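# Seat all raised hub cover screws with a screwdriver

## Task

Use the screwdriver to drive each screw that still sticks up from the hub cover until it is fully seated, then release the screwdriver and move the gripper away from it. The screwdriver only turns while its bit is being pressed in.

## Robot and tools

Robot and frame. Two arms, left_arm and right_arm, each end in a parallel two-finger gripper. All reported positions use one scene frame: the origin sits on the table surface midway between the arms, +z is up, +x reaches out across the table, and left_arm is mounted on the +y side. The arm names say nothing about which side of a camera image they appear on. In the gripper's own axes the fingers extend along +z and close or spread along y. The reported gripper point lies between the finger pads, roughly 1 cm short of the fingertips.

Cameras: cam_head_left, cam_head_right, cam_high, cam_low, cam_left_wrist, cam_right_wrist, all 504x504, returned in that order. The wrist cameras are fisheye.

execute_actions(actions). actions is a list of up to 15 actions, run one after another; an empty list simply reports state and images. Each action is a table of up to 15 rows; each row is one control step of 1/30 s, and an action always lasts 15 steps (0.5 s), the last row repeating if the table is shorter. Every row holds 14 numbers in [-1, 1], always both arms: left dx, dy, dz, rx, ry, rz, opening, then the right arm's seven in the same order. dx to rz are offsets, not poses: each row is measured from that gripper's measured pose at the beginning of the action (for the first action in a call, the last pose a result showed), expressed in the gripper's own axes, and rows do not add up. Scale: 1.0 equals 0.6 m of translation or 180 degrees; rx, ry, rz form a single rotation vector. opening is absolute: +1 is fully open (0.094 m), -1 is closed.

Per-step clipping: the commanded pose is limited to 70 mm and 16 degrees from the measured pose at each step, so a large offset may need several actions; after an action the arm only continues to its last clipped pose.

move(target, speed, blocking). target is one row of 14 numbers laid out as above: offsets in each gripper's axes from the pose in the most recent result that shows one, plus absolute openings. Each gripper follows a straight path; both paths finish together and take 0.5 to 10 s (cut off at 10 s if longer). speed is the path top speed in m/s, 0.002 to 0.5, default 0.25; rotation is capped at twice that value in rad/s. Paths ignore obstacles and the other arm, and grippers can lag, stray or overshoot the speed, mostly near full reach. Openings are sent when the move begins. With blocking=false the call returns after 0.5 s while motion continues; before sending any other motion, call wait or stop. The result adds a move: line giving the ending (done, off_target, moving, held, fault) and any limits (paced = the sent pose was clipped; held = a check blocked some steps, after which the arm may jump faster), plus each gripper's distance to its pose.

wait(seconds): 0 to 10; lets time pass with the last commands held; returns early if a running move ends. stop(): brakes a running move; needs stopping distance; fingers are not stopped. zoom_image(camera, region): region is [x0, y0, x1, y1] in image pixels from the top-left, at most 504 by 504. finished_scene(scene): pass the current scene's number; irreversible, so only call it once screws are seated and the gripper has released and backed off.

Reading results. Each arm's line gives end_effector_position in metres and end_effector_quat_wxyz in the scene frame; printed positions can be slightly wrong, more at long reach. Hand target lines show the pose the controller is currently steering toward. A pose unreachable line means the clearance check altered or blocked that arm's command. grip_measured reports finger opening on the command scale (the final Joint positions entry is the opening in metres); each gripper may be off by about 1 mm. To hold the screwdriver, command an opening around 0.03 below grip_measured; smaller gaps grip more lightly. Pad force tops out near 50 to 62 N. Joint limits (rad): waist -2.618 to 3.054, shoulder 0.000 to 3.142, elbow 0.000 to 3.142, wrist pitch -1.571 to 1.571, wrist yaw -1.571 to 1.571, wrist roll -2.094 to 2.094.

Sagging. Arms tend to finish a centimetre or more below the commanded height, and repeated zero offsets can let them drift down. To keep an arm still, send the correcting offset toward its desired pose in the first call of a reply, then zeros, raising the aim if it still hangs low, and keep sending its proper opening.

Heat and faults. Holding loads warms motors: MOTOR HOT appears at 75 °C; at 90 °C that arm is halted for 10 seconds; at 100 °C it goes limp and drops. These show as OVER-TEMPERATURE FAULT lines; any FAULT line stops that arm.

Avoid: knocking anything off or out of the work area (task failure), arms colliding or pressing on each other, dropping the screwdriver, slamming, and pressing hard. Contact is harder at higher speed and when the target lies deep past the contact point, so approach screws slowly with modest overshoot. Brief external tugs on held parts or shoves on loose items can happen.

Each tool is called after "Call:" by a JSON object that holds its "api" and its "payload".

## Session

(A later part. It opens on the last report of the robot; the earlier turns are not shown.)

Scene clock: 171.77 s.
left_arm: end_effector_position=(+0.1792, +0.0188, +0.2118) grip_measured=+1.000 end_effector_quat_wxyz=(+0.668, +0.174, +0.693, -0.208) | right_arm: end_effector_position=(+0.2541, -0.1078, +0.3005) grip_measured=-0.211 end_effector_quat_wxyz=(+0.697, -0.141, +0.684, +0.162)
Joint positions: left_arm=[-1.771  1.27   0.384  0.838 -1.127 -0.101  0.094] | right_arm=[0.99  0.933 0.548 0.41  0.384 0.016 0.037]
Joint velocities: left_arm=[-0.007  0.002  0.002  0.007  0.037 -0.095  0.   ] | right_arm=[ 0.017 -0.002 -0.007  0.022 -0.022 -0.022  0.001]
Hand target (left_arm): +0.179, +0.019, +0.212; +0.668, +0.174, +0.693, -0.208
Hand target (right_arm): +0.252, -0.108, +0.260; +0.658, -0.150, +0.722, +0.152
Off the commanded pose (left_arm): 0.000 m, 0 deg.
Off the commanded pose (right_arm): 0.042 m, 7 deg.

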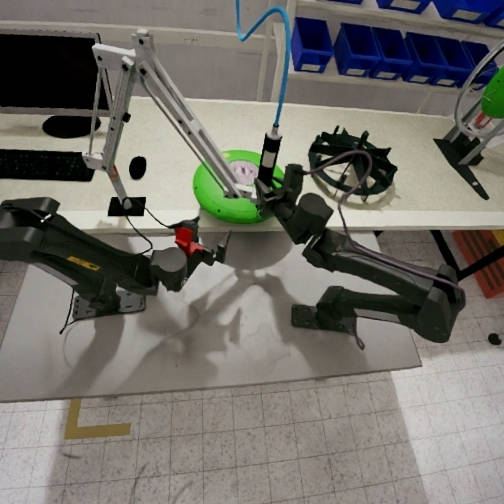

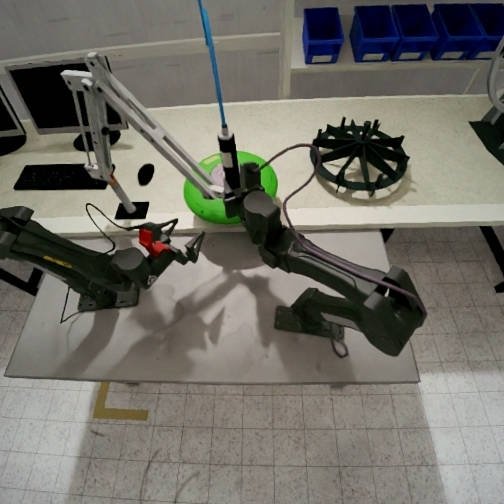

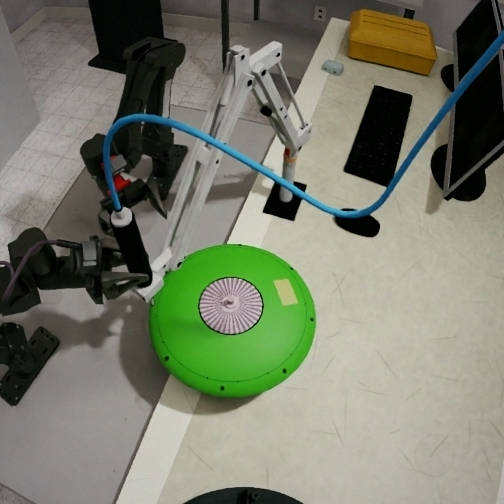

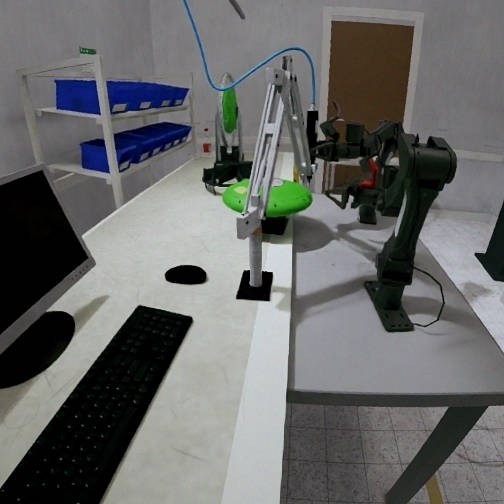

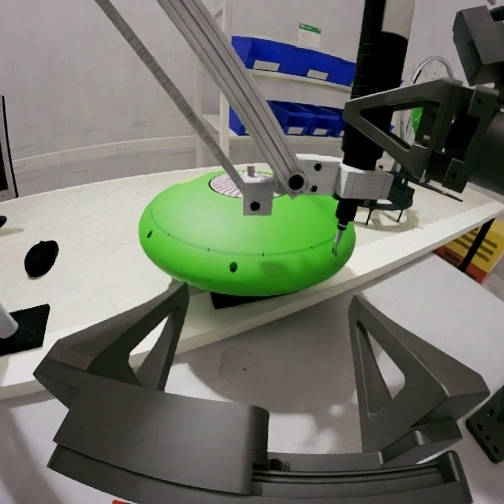

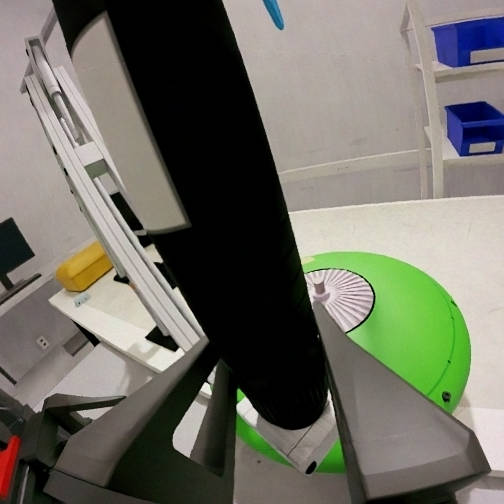

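Driving.

Call:
{"api": "execute_actions", "payload": {"actions": [[[0,0,0,0,0,0,1,0.08,0,0,0,0.038,0,-0.26]],[[0,0,0,0,0,0,1,0.08,0,0,0,0.038,0,-0.26]]]}}

Call:
{"api": "zoom_image", "payload": {"camera": "cam_left_wrist", "region": [310, 210, 360, 260]}}

Scene clock: 175.60 s.
left_arm: end_effector_position=(+0.1792, +0.0188, +0.2118) grip_measured=+1.000 end_effector_quat_wxyz=(+0.668, +0.174, +0.693, -0.208) | right_arm: end_effector_position=(+0.2544, -0.1077, +0.2989) grip_measured=-0.211 end_effector_quat_wxyz=(+0.703, -0.139, +0.678, +0.164)
Joint positions: left_arm=[-1.771  1.27   0.384  0.838 -1.127 -0.101  0.094] | right_arm=[0.99  0.94  0.527 0.457 0.385 0.011 0.037]
Joint velocities: left_arm=[-0.002 -0.002 -0.022  0.007 -0.081 -0.066  0.   ] | right_arm=[-0.002  0.002 -0.002  0.022 -0.051 -0.125 -0.   ]
Hand target (left_arm): +0.179, +0.019, +0.212; +0.668, +0.174, +0.693, -0.208
Hand target (right_arm): +0.254, -0.107, +0.252; +0.659, -0.149, +0.722, +0.153
Off the commanded pose (left_arm): 0.000 m, 0 deg.
Off the commanded pose (right_arm): 0.048 m, 7 deg.

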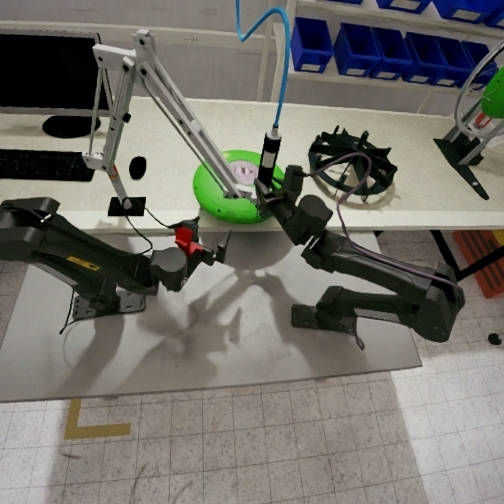

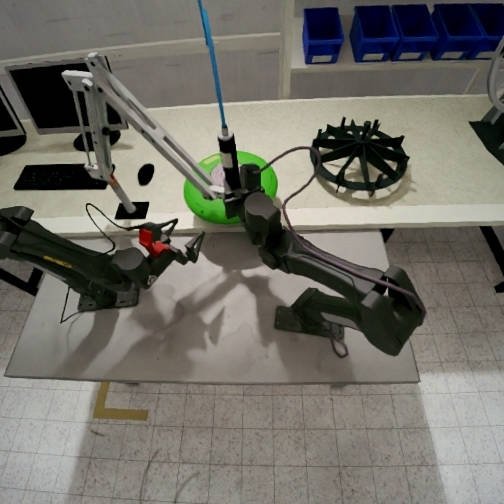

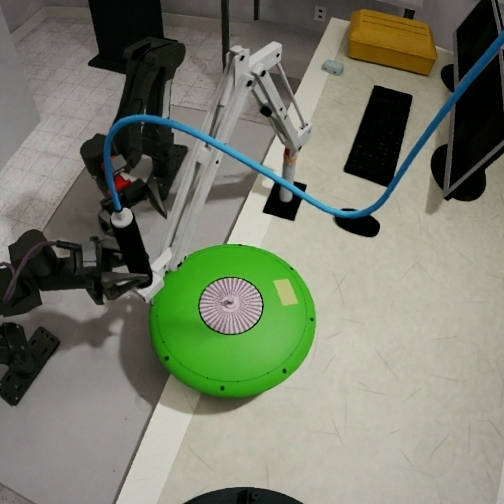

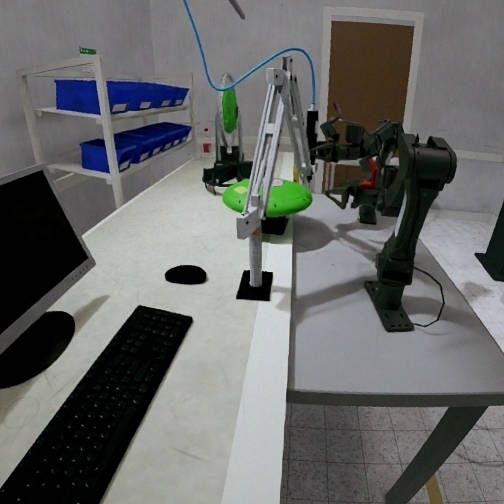

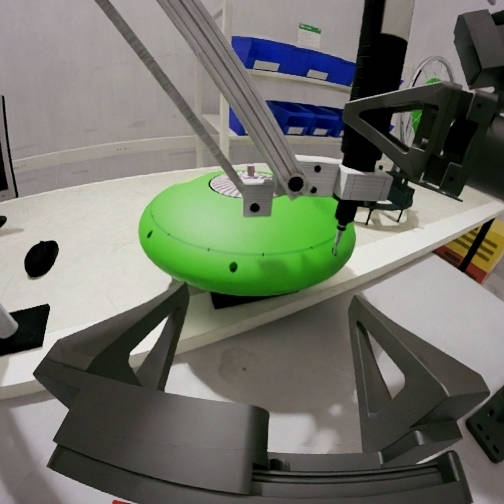

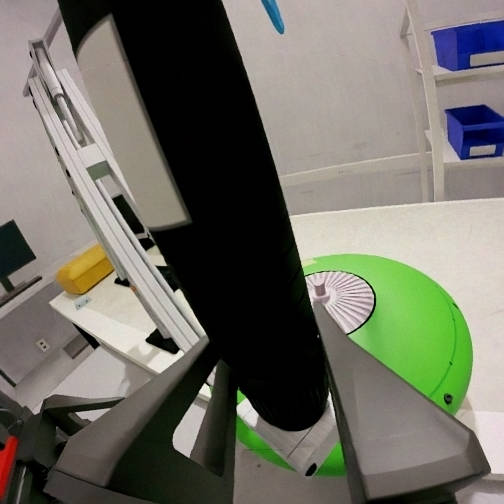

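Region (310, 210, 360, 260) of cam_left_wrist's 504x504 image, scaled by 10.080, with more detail than that image has.

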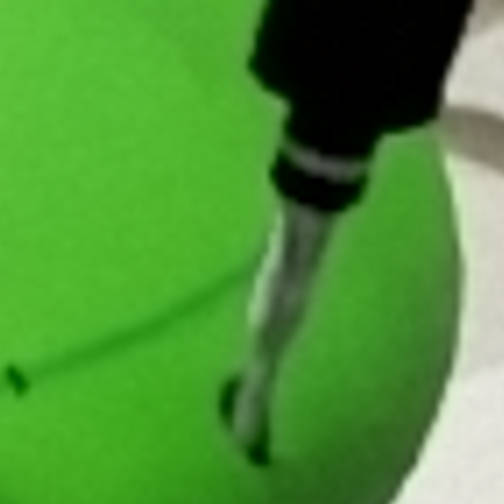

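Call:
{"api": "move", "payload": {"target": [0,0,0,0,0,0,1,-0.06,0,0,0,0.008,0,-0.25], "speed": 0.05}}

Call:
{"api": "zoom_image", "payload": {"camera": "cam_left_wrist", "region": [310, 210, 360, 260]}}

Call:
{"api": "move", "payload": {"target": [0.03,-0.125,0.07,0,0,0,1,0,-0.175,0.062,-0.055,0,0,-0.25], "speed": 0.1}}

Call:
{"api": "zoom_image", "payload": {"camera": "cam_high", "region": [135, 320, 195, 380]}}

Scene clock: 183.00 s.
left_arm: end_effector_position=(+0.1792, +0.0188, +0.2118) grip_measured=+1.000 end_effector_quat_wxyz=(+0.668, +0.174, +0.693, -0.208) | right_arm: end_effector_position=(+0.2558, -0.1054, +0.3247) grip_measured=-0.211 end_effector_quat_wxyz=(+0.692, -0.145, +0.689, +0.159)
Joint positions: left_arm=[-1.771  1.27   0.384  0.838 -1.127 -0.101  0.094] | right_arm=[0.99  0.933 0.661 0.281 0.381 0.015 0.037]
Joint velocities: left_arm=[ 0.007  0.007  0.012  0.022 -0.037 -0.037  0.   ] | right_arm=[-0.002 -0.002 -0.007 -0.051  0.007 -0.037 -0.001]
Hand target (left_arm): +0.179, +0.019, +0.212; +0.668, +0.174, +0.693, -0.208
Hand target (right_arm): +0.254, -0.109, +0.335; +0.694, -0.141, +0.687, +0.162
Off the commanded pose (left_arm): 0.000 m, 0 deg.
Off the commanded pose (right_arm): 0.011 m, 1 deg.
move: off_target (right_arm)

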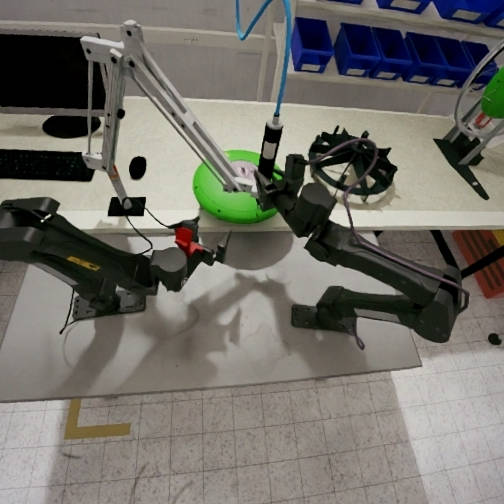

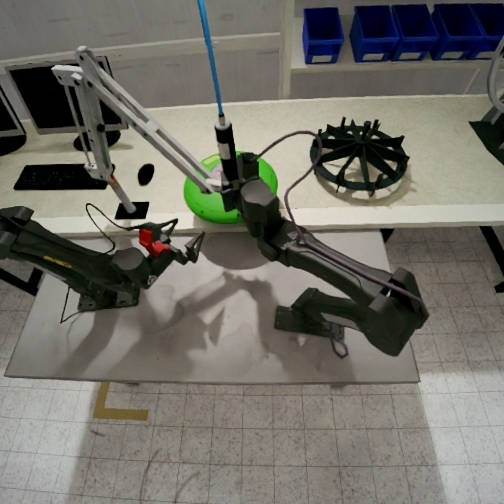

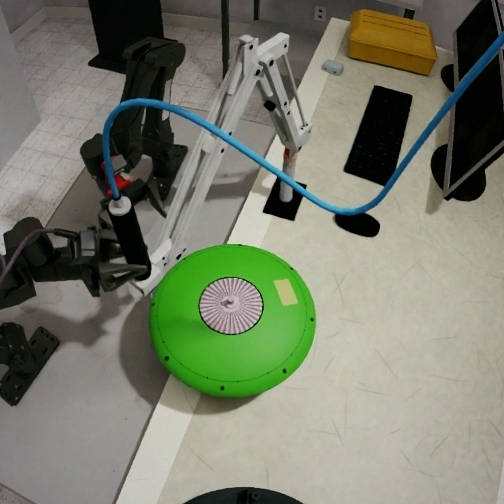

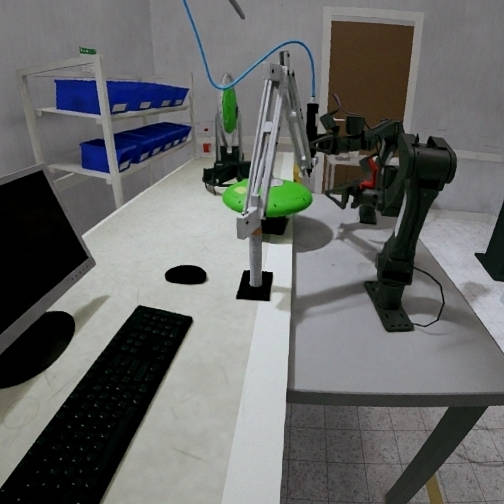

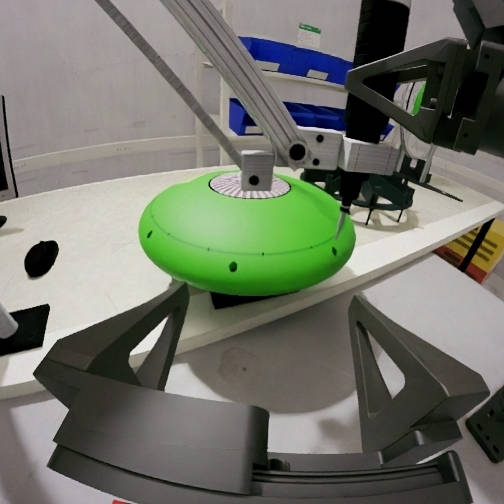

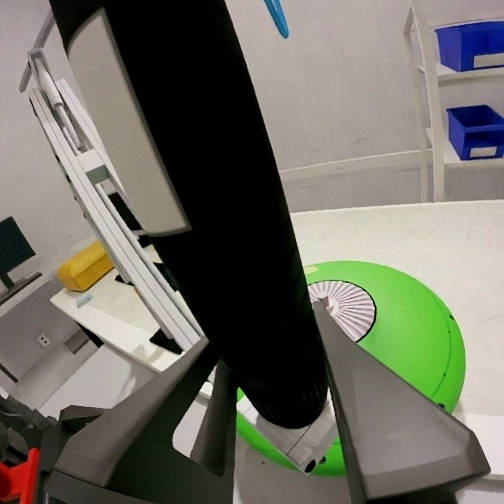

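Region (310, 210, 360, 260) of cam_left_wrist's 504x504 image, scaled by 10.080, with more detail than that image has.

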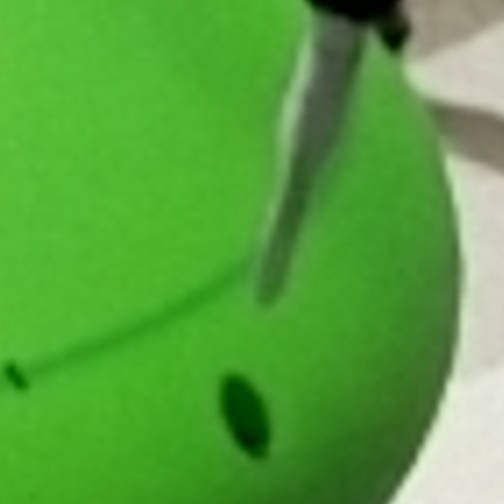

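Scene clock: 184.43 s.
left_arm: end_effector_position=(+0.1729, -0.0604, +0.1851) grip_measured=+1.000 end_effector_quat_wxyz=(+0.665, +0.188, +0.696, -0.194) | right_arm: end_effector_position=(+0.3280, -0.1828, +0.3195) grip_measured=-0.211 end_effector_quat_wxyz=(+0.678, -0.209, +0.670, +0.220)
Joint positions: left_arm=[-1.764  1.68   0.632  0.958 -1.119 -0.101  0.094] | right_arm=[ 0.309  1.087  0.7    0.404 -0.482  0.02   0.037]
Joint velocities: left_arm=[ 0.007 -0.007  0.002  0.007 -0.066 -0.007  0.   ] | right_arm=[-0.017  0.002  0.022  0.037 -0.081  0.007 -0.001]
Hand target (left_arm): +0.175, -0.067, +0.196; +0.668, +0.174, +0.693, -0.208
Hand target (right_arm): +0.334, -0.186, +0.322; +0.677, -0.203, +0.673, +0.219
Off the commanded pose (left_arm): 0.014 m, 2 deg.
Off the commanded pose (right_arm): 0.007 m, 1 deg.
move: off_target (left_arm)

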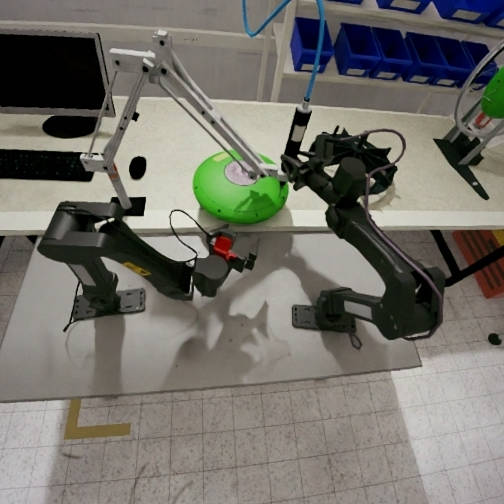

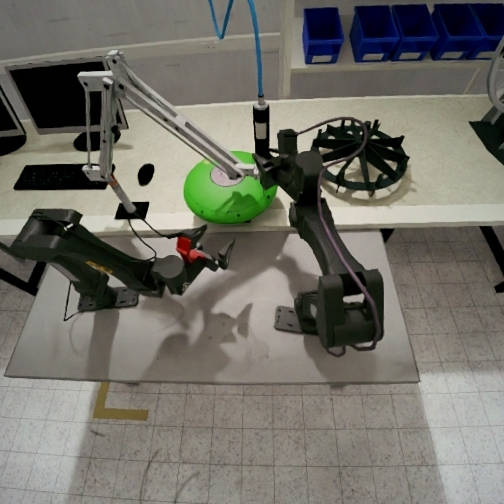

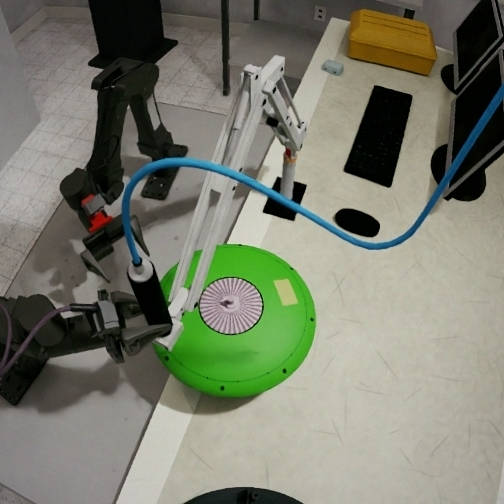

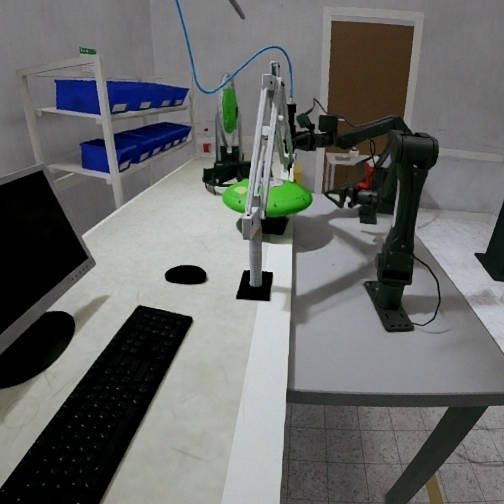

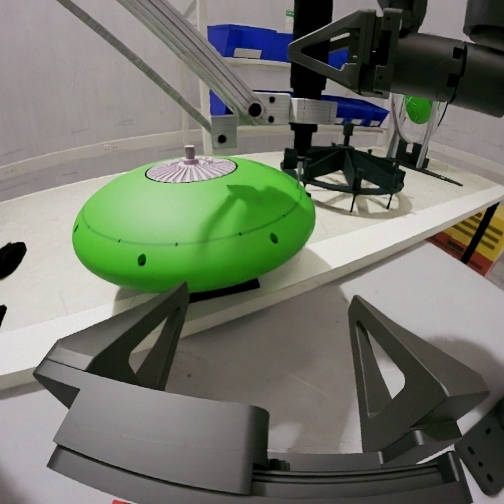

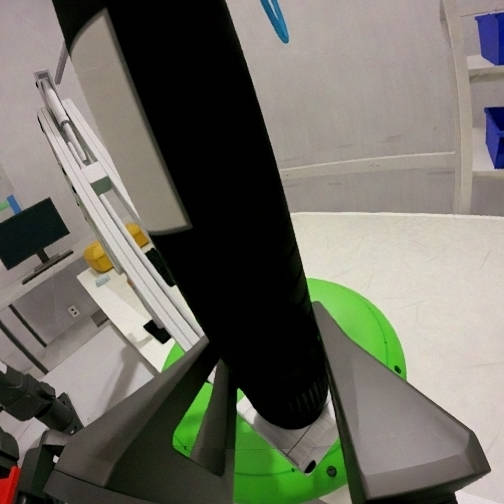

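Region (135, 320, 195, 380) of cam_high's 504x504 image, scaled by 8.400, with more detail than that image has.

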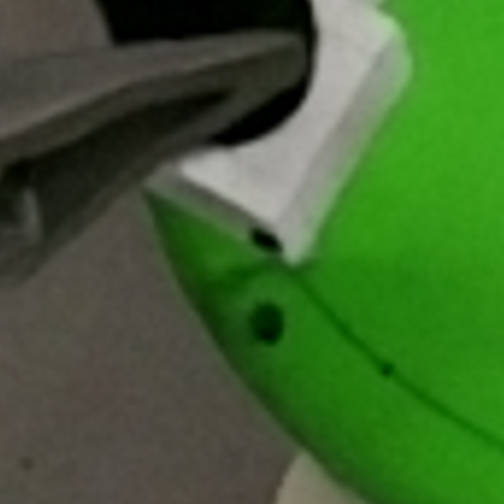

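Call:
{"api": "move", "payload": {"target": [-0.035,-0.11,0.075,0,-0.01,0,1,-0.022,-0.0145,-0.0226,0,0,0,-0.25], "speed": 0.08}}

Call:
{"api": "zoom_image", "payload": {"camera": "cam_left_wrist", "region": [200, 150, 300, 250]}}

Call:
{"api": "zoom_image", "payload": {"camera": "cam_head_left", "region": [265, 170, 305, 210]}}

Call:
{"api": "zoom_image", "payload": {"camera": "cam_high", "region": [135, 320, 195, 380]}}

Scene clock: 195.23 s.
left_arm: end_effector_position=(+0.1748, -0.1344, +0.1966) grip_measured=+1.000 end_effector_quat_wxyz=(+0.675, +0.187, +0.687, -0.194) | right_arm: end_effector_position=(+0.3261, -0.1956, +0.3191) grip_measured=-0.211 end_effector_quat_wxyz=(+0.674, -0.210, +0.673, +0.220)
Joint positions: left_arm=[-1.74   1.907  0.947  0.927 -1.098 -0.043  0.094] | right_arm=[ 0.25   1.07   0.7    0.377 -0.542  0.017  0.037]
Joint velocities: left_arm=[-0.002 -0.017  0.002 -0.095  0.007  0.066  0.   ] | right_arm=[-0.007  0.002 -0.007 -0.037 -0.095 -0.022  0.   ]
Hand target (left_arm): +0.178, -0.140, +0.205; +0.677, +0.185, +0.685, -0.197
Hand target (right_arm): +0.322, -0.198, +0.332; +0.678, -0.209, +0.669, +0.220
Off the commanded pose (left_arm): 0.011 m, 0 deg.
Off the commanded pose (right_arm): 0.014 m, 1 deg.
move: off_target (left_arm, right_arm)

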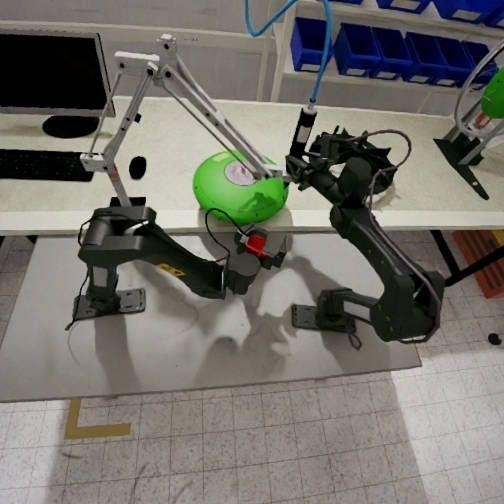

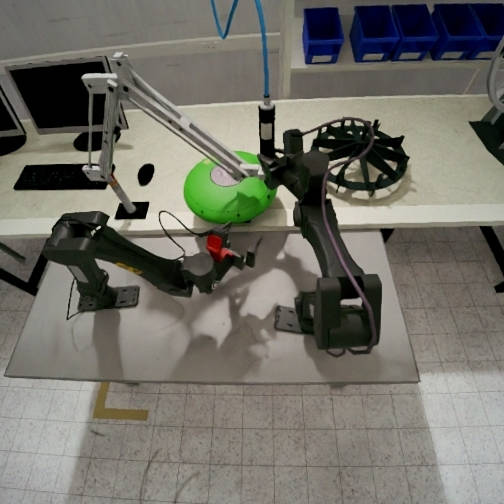

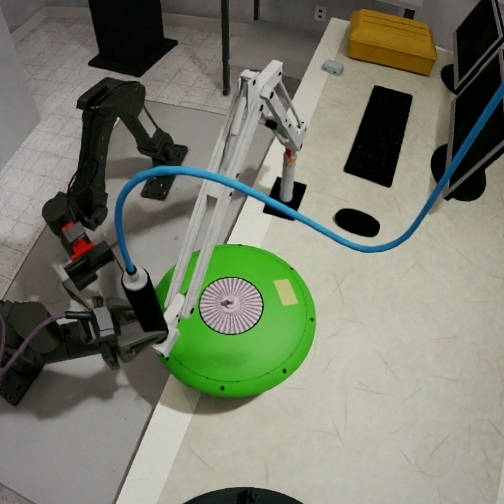

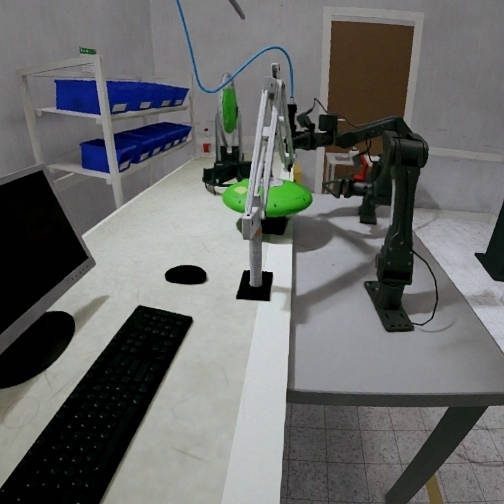

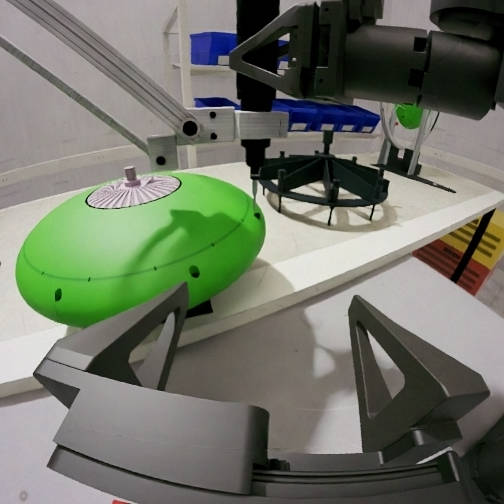

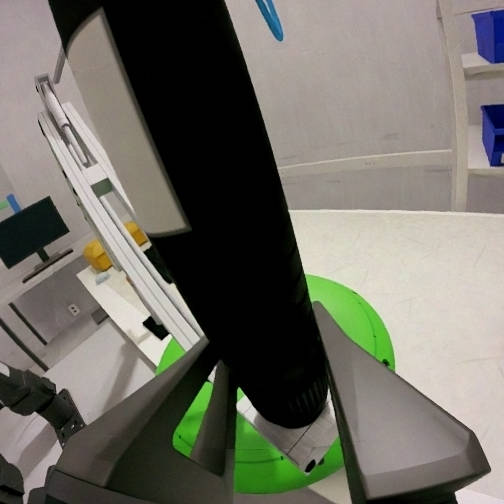

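Region (200, 150, 300, 250) of cam_left_wrist's 504x504 image, scaled by 5.040, with more detail than that image has.

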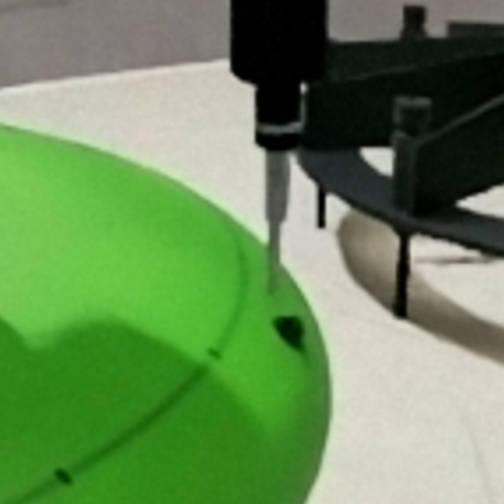

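Region (265, 170, 305, 210) of cam_head_left's 504x504 image, scaled by 12.600, with more detail than that image has.

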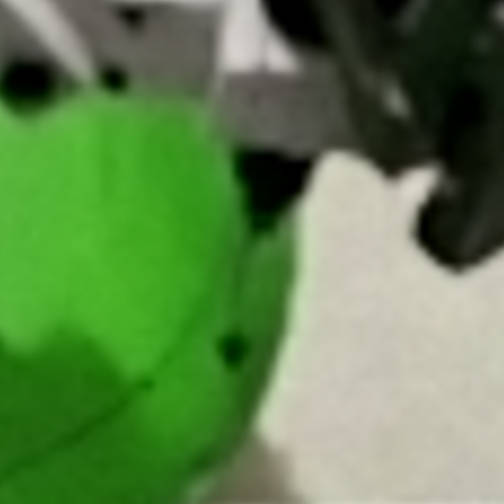

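Region (135, 320, 195, 380) of cam_high's 504x504 image, scaled by 8.400, with more detail than that image has.

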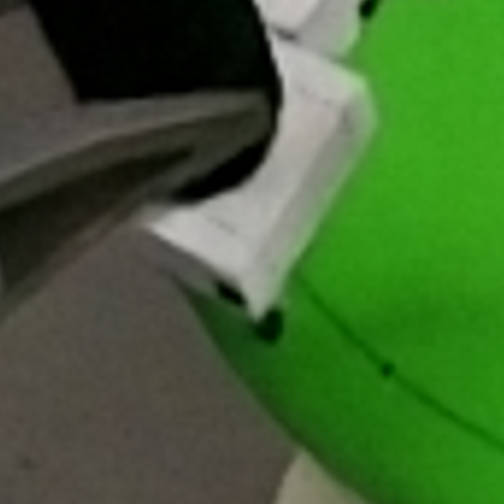

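Call:
{"api": "zoom_image", "payload": {"camera": "cam_right_wrist", "region": [320, 270, 430, 390]}}

Call:
{"api": "zoom_image", "payload": {"camera": "cam_low", "region": [270, 160, 310, 200]}}

Call:
{"api": "zoom_image", "payload": {"camera": "cam_right_wrist", "region": [280, 430, 350, 500]}}

Region (320, 270, 430, 390) of cam_right_wrist's 504x504 image, scaled by 4.200, with more detail than that image has; it fills the left 462 columns of this view, and the rest is white.

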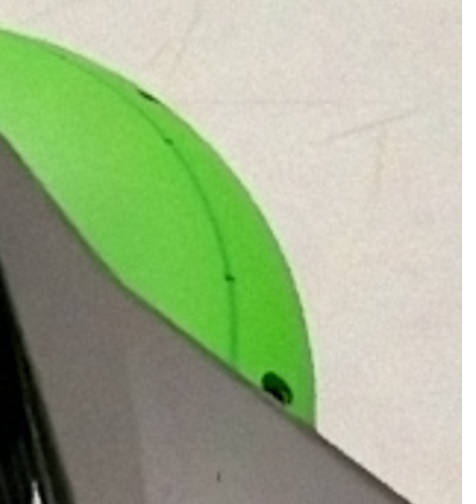

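Region (270, 160, 310, 200) of cam_low's 504x504 image, scaled by 12.600, with more detail than that image has.

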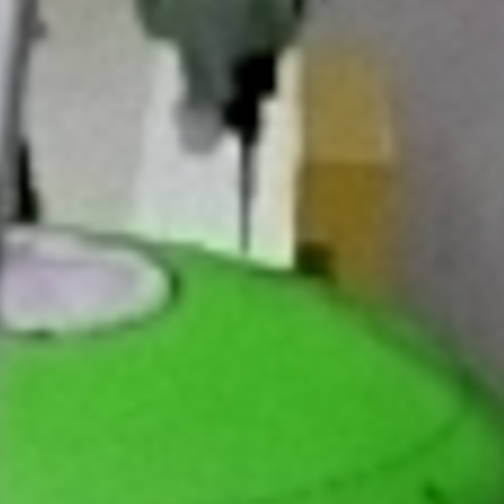

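Region (280, 430, 350, 500) of cam_right_wrist's 504x504 image, scaled by 7.200, with more detail than that image has.

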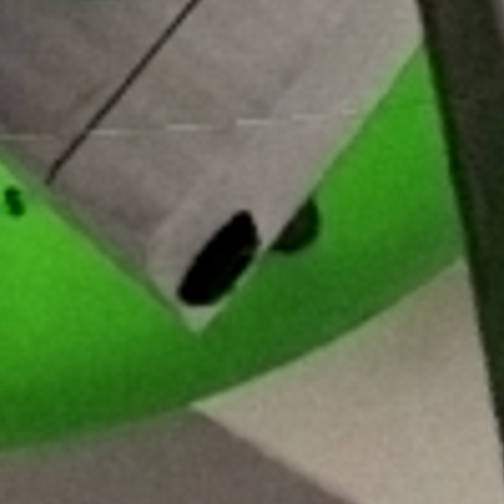

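Call:
{"api": "execute_actions", "payload": {"actions": [[[-0.014,-0.005,0.008,0,0,0,1,-0.01,-0.0095,-0.007,0,0,0,-0.25]],[[-0.014,-0.005,0.008,0,0,0,1,0.01,0,0,0,0,0,-0.25]]]}}

Call:
{"api": "zoom_image", "payload": {"camera": "cam_left_wrist", "region": [230, 180, 280, 230]}}

Call:
{"api": "zoom_image", "payload": {"camera": "cam_head_left", "region": [270, 178, 300, 208]}}

Scene clock: 204.33 s.
left_arm: end_effector_position=(+0.1749, -0.1340, +0.1887) grip_measured=+1.000 end_effector_quat_wxyz=(+0.671, +0.205, +0.691, -0.175) | right_arm: end_effector_position=(+0.3263, -0.2007, +0.3206) grip_measured=-0.211 end_effector_quat_wxyz=(+0.676, -0.211, +0.671, +0.220)
Joint positions: left_arm=[-1.74   1.907  0.947  0.875 -1.098 -0.042  0.094] | right_arm=[ 0.225  1.07   0.7    0.384 -0.568  0.017  0.037]
Joint velocities: left_arm=[-0.007 -0.022  0.007  0.037  0.022  0.037  0.   ] | right_arm=[-0.007 -0.022 -0.017  0.007 -0.051 -0.022 -0.001]
Hand target (left_arm): +0.177, -0.139, +0.201; +0.673, +0.197, +0.689, -0.184
Hand target (right_arm): +0.326, -0.201, +0.313; +0.674, -0.211, +0.673, +0.220
Off the commanded pose (left_arm): 0.014 m, 1 deg.
Off the commanded pose (right_arm): 0.008 m, 0 deg.

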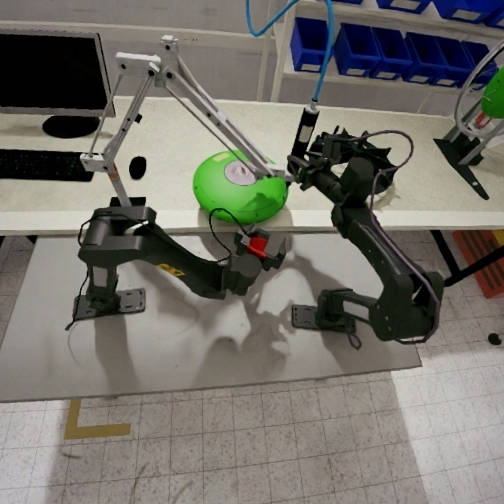

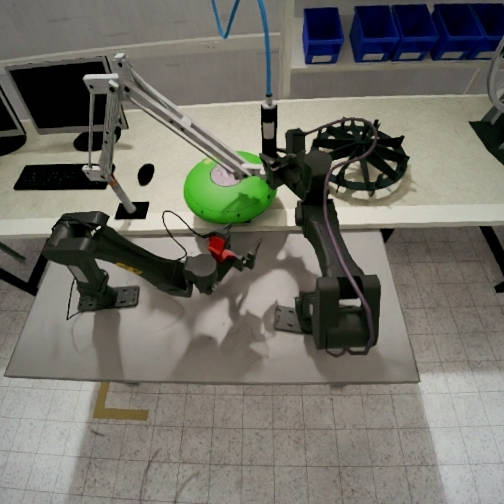

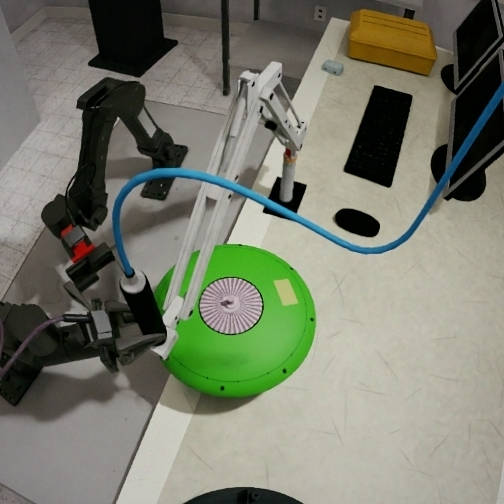

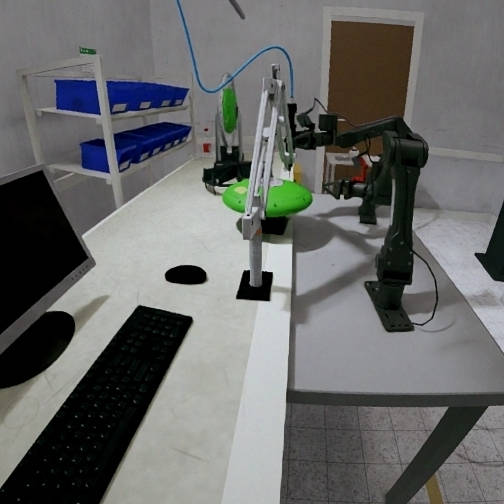

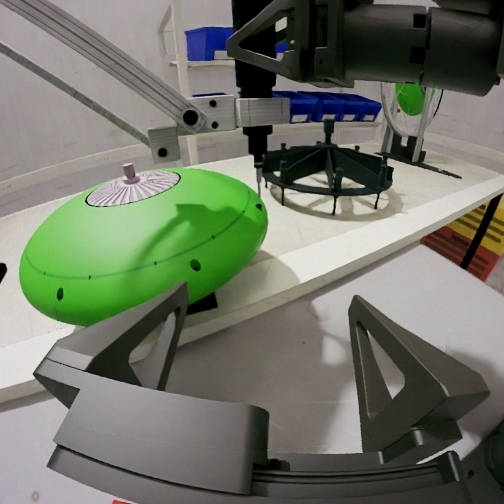

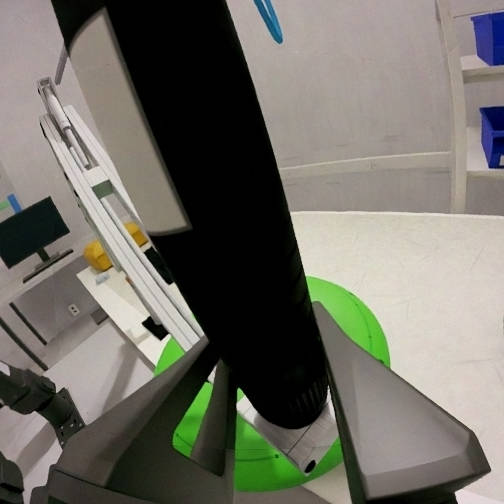

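Region (230, 180, 280, 230) of cam_left_wrist's 504x504 image, scaled by 10.080, with more detail than that image has.

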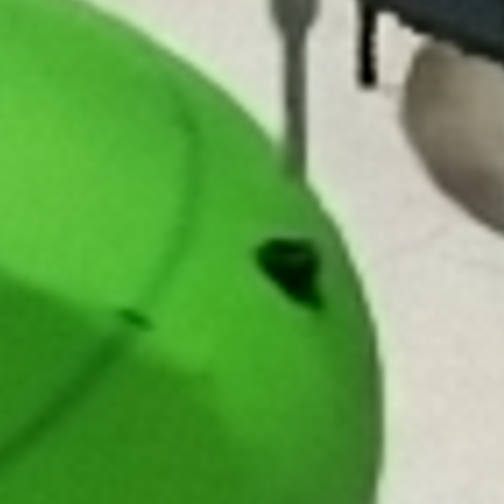

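Region (270, 178, 300, 208) of cam_head_left's 504x504 image, scaled by 16.800, with more detail than that image has.

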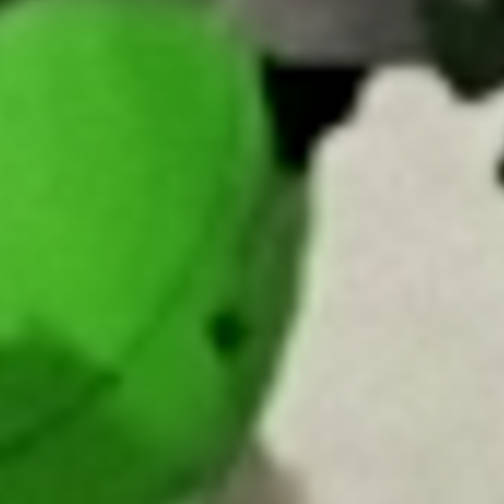

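Lower to touch.

Call:
{"api": "move", "payload": {"target": [-0.004,0,0,0,0,0,1,0.026,0,0,0,0.004,0,-0.25], "speed": 0.02}}

Call:
{"api": "zoom_image", "payload": {"camera": "cam_left_wrist", "region": [235, 175, 285, 225]}}

Call:
{"api": "zoom_image", "payload": {"camera": "cam_head_left", "region": [270, 178, 300, 208]}}

Scene clock: 209.43 s.
left_arm: end_effector_position=(+0.1749, -0.1339, +0.1885) grip_measured=+1.000 end_effector_quat_wxyz=(+0.671, +0.206, +0.691, -0.175) | right_arm: end_effector_position=(+0.3255, -0.2008, +0.3149) grip_measured=-0.211 end_effector_quat_wxyz=(+0.677, -0.210, +0.670, +0.220)
Joint positions: left_arm=[-1.74   1.907  0.947  0.874 -1.098 -0.042  0.094] | right_arm=[ 0.225  1.07   0.675  0.412 -0.568  0.018  0.037]
Joint velocities: left_arm=[ 0.007  0.002 -0.002  0.007 -0.037  0.051  0.   ] | right_arm=[-0.002  0.007  0.002 -0.007  0.007 -0.051 -0.001]
Hand target (left_arm): +0.175, -0.134, +0.191; +0.671, +0.205, +0.691, -0.175
Hand target (right_arm): +0.326, -0.200, +0.305; +0.672, -0.212, +0.675, +0.218
Off the commanded pose (left_arm): 0.003 m, 0 deg.
Off the commanded pose (right_arm): 0.010 m, 1 deg.
move: done

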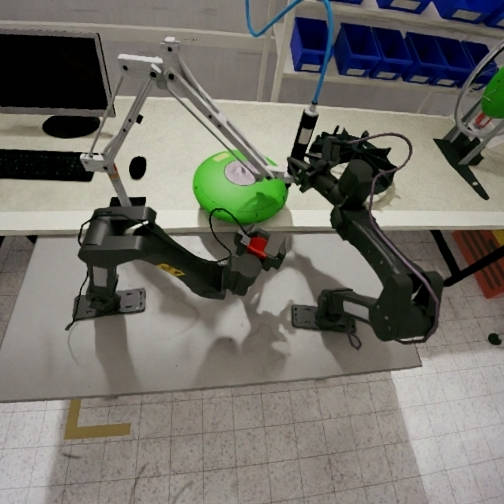

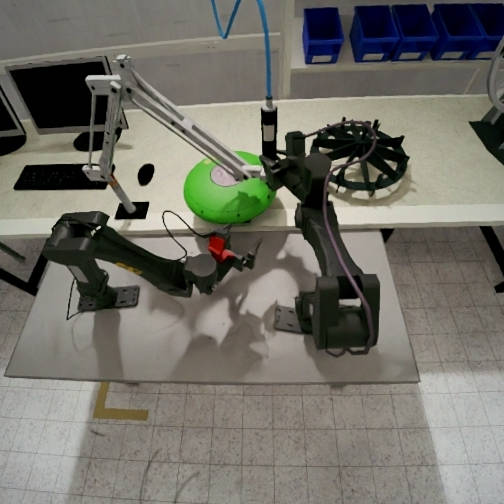

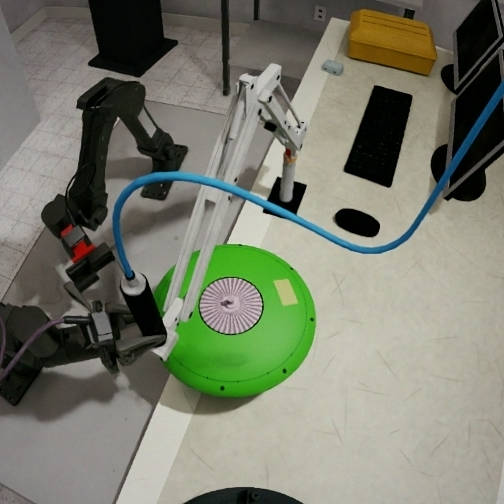

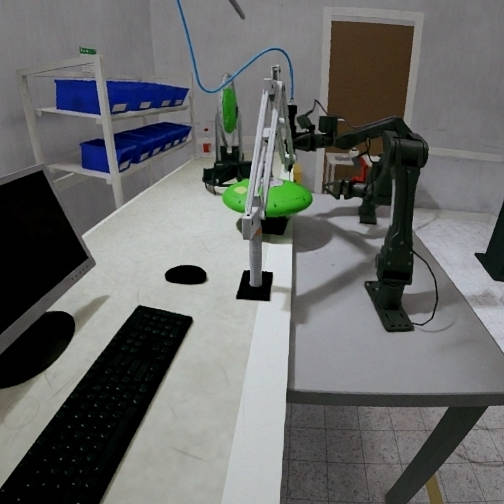

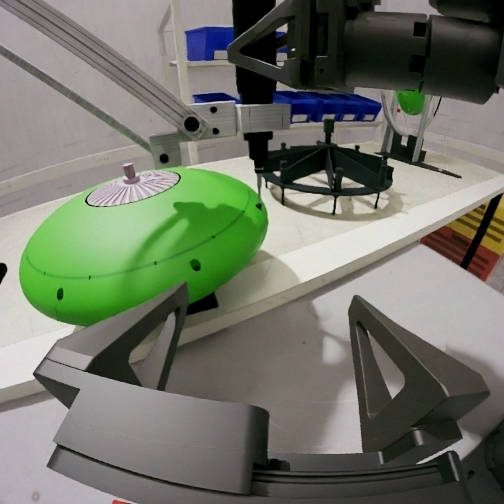

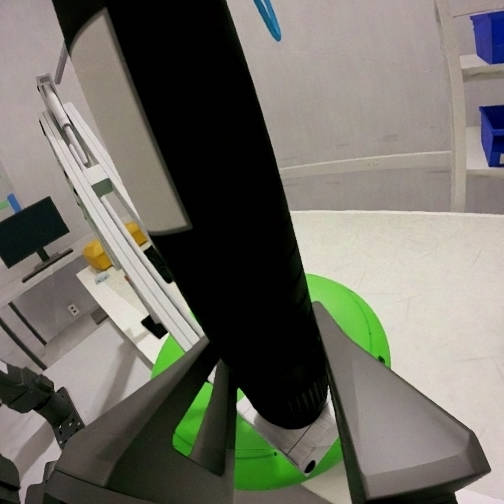

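Region (235, 175, 285, 225) of cam_left_wrist's 504x504 image, scaled by 10.080, with more detail than that image has.

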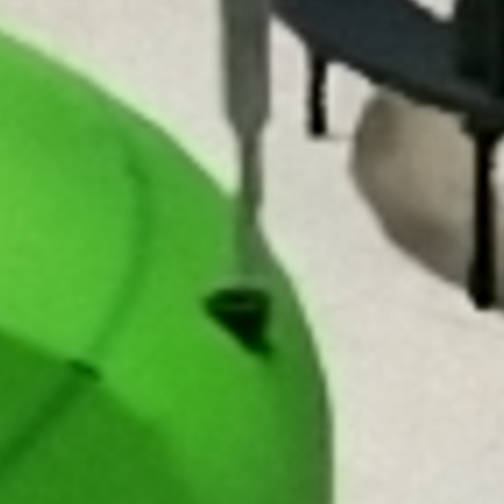

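Region (270, 178, 300, 208) of cam_head_left's 504x504 image, scaled by 16.800, with more detail than that image has.

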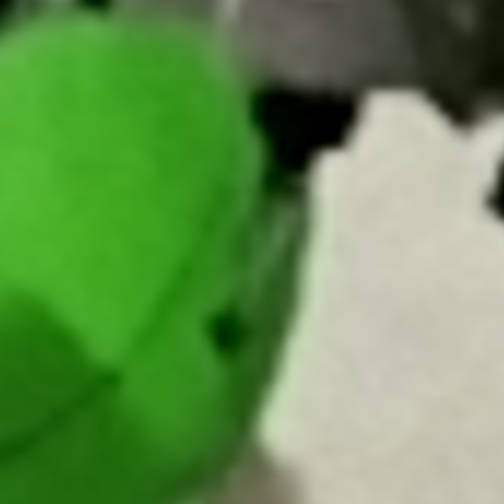

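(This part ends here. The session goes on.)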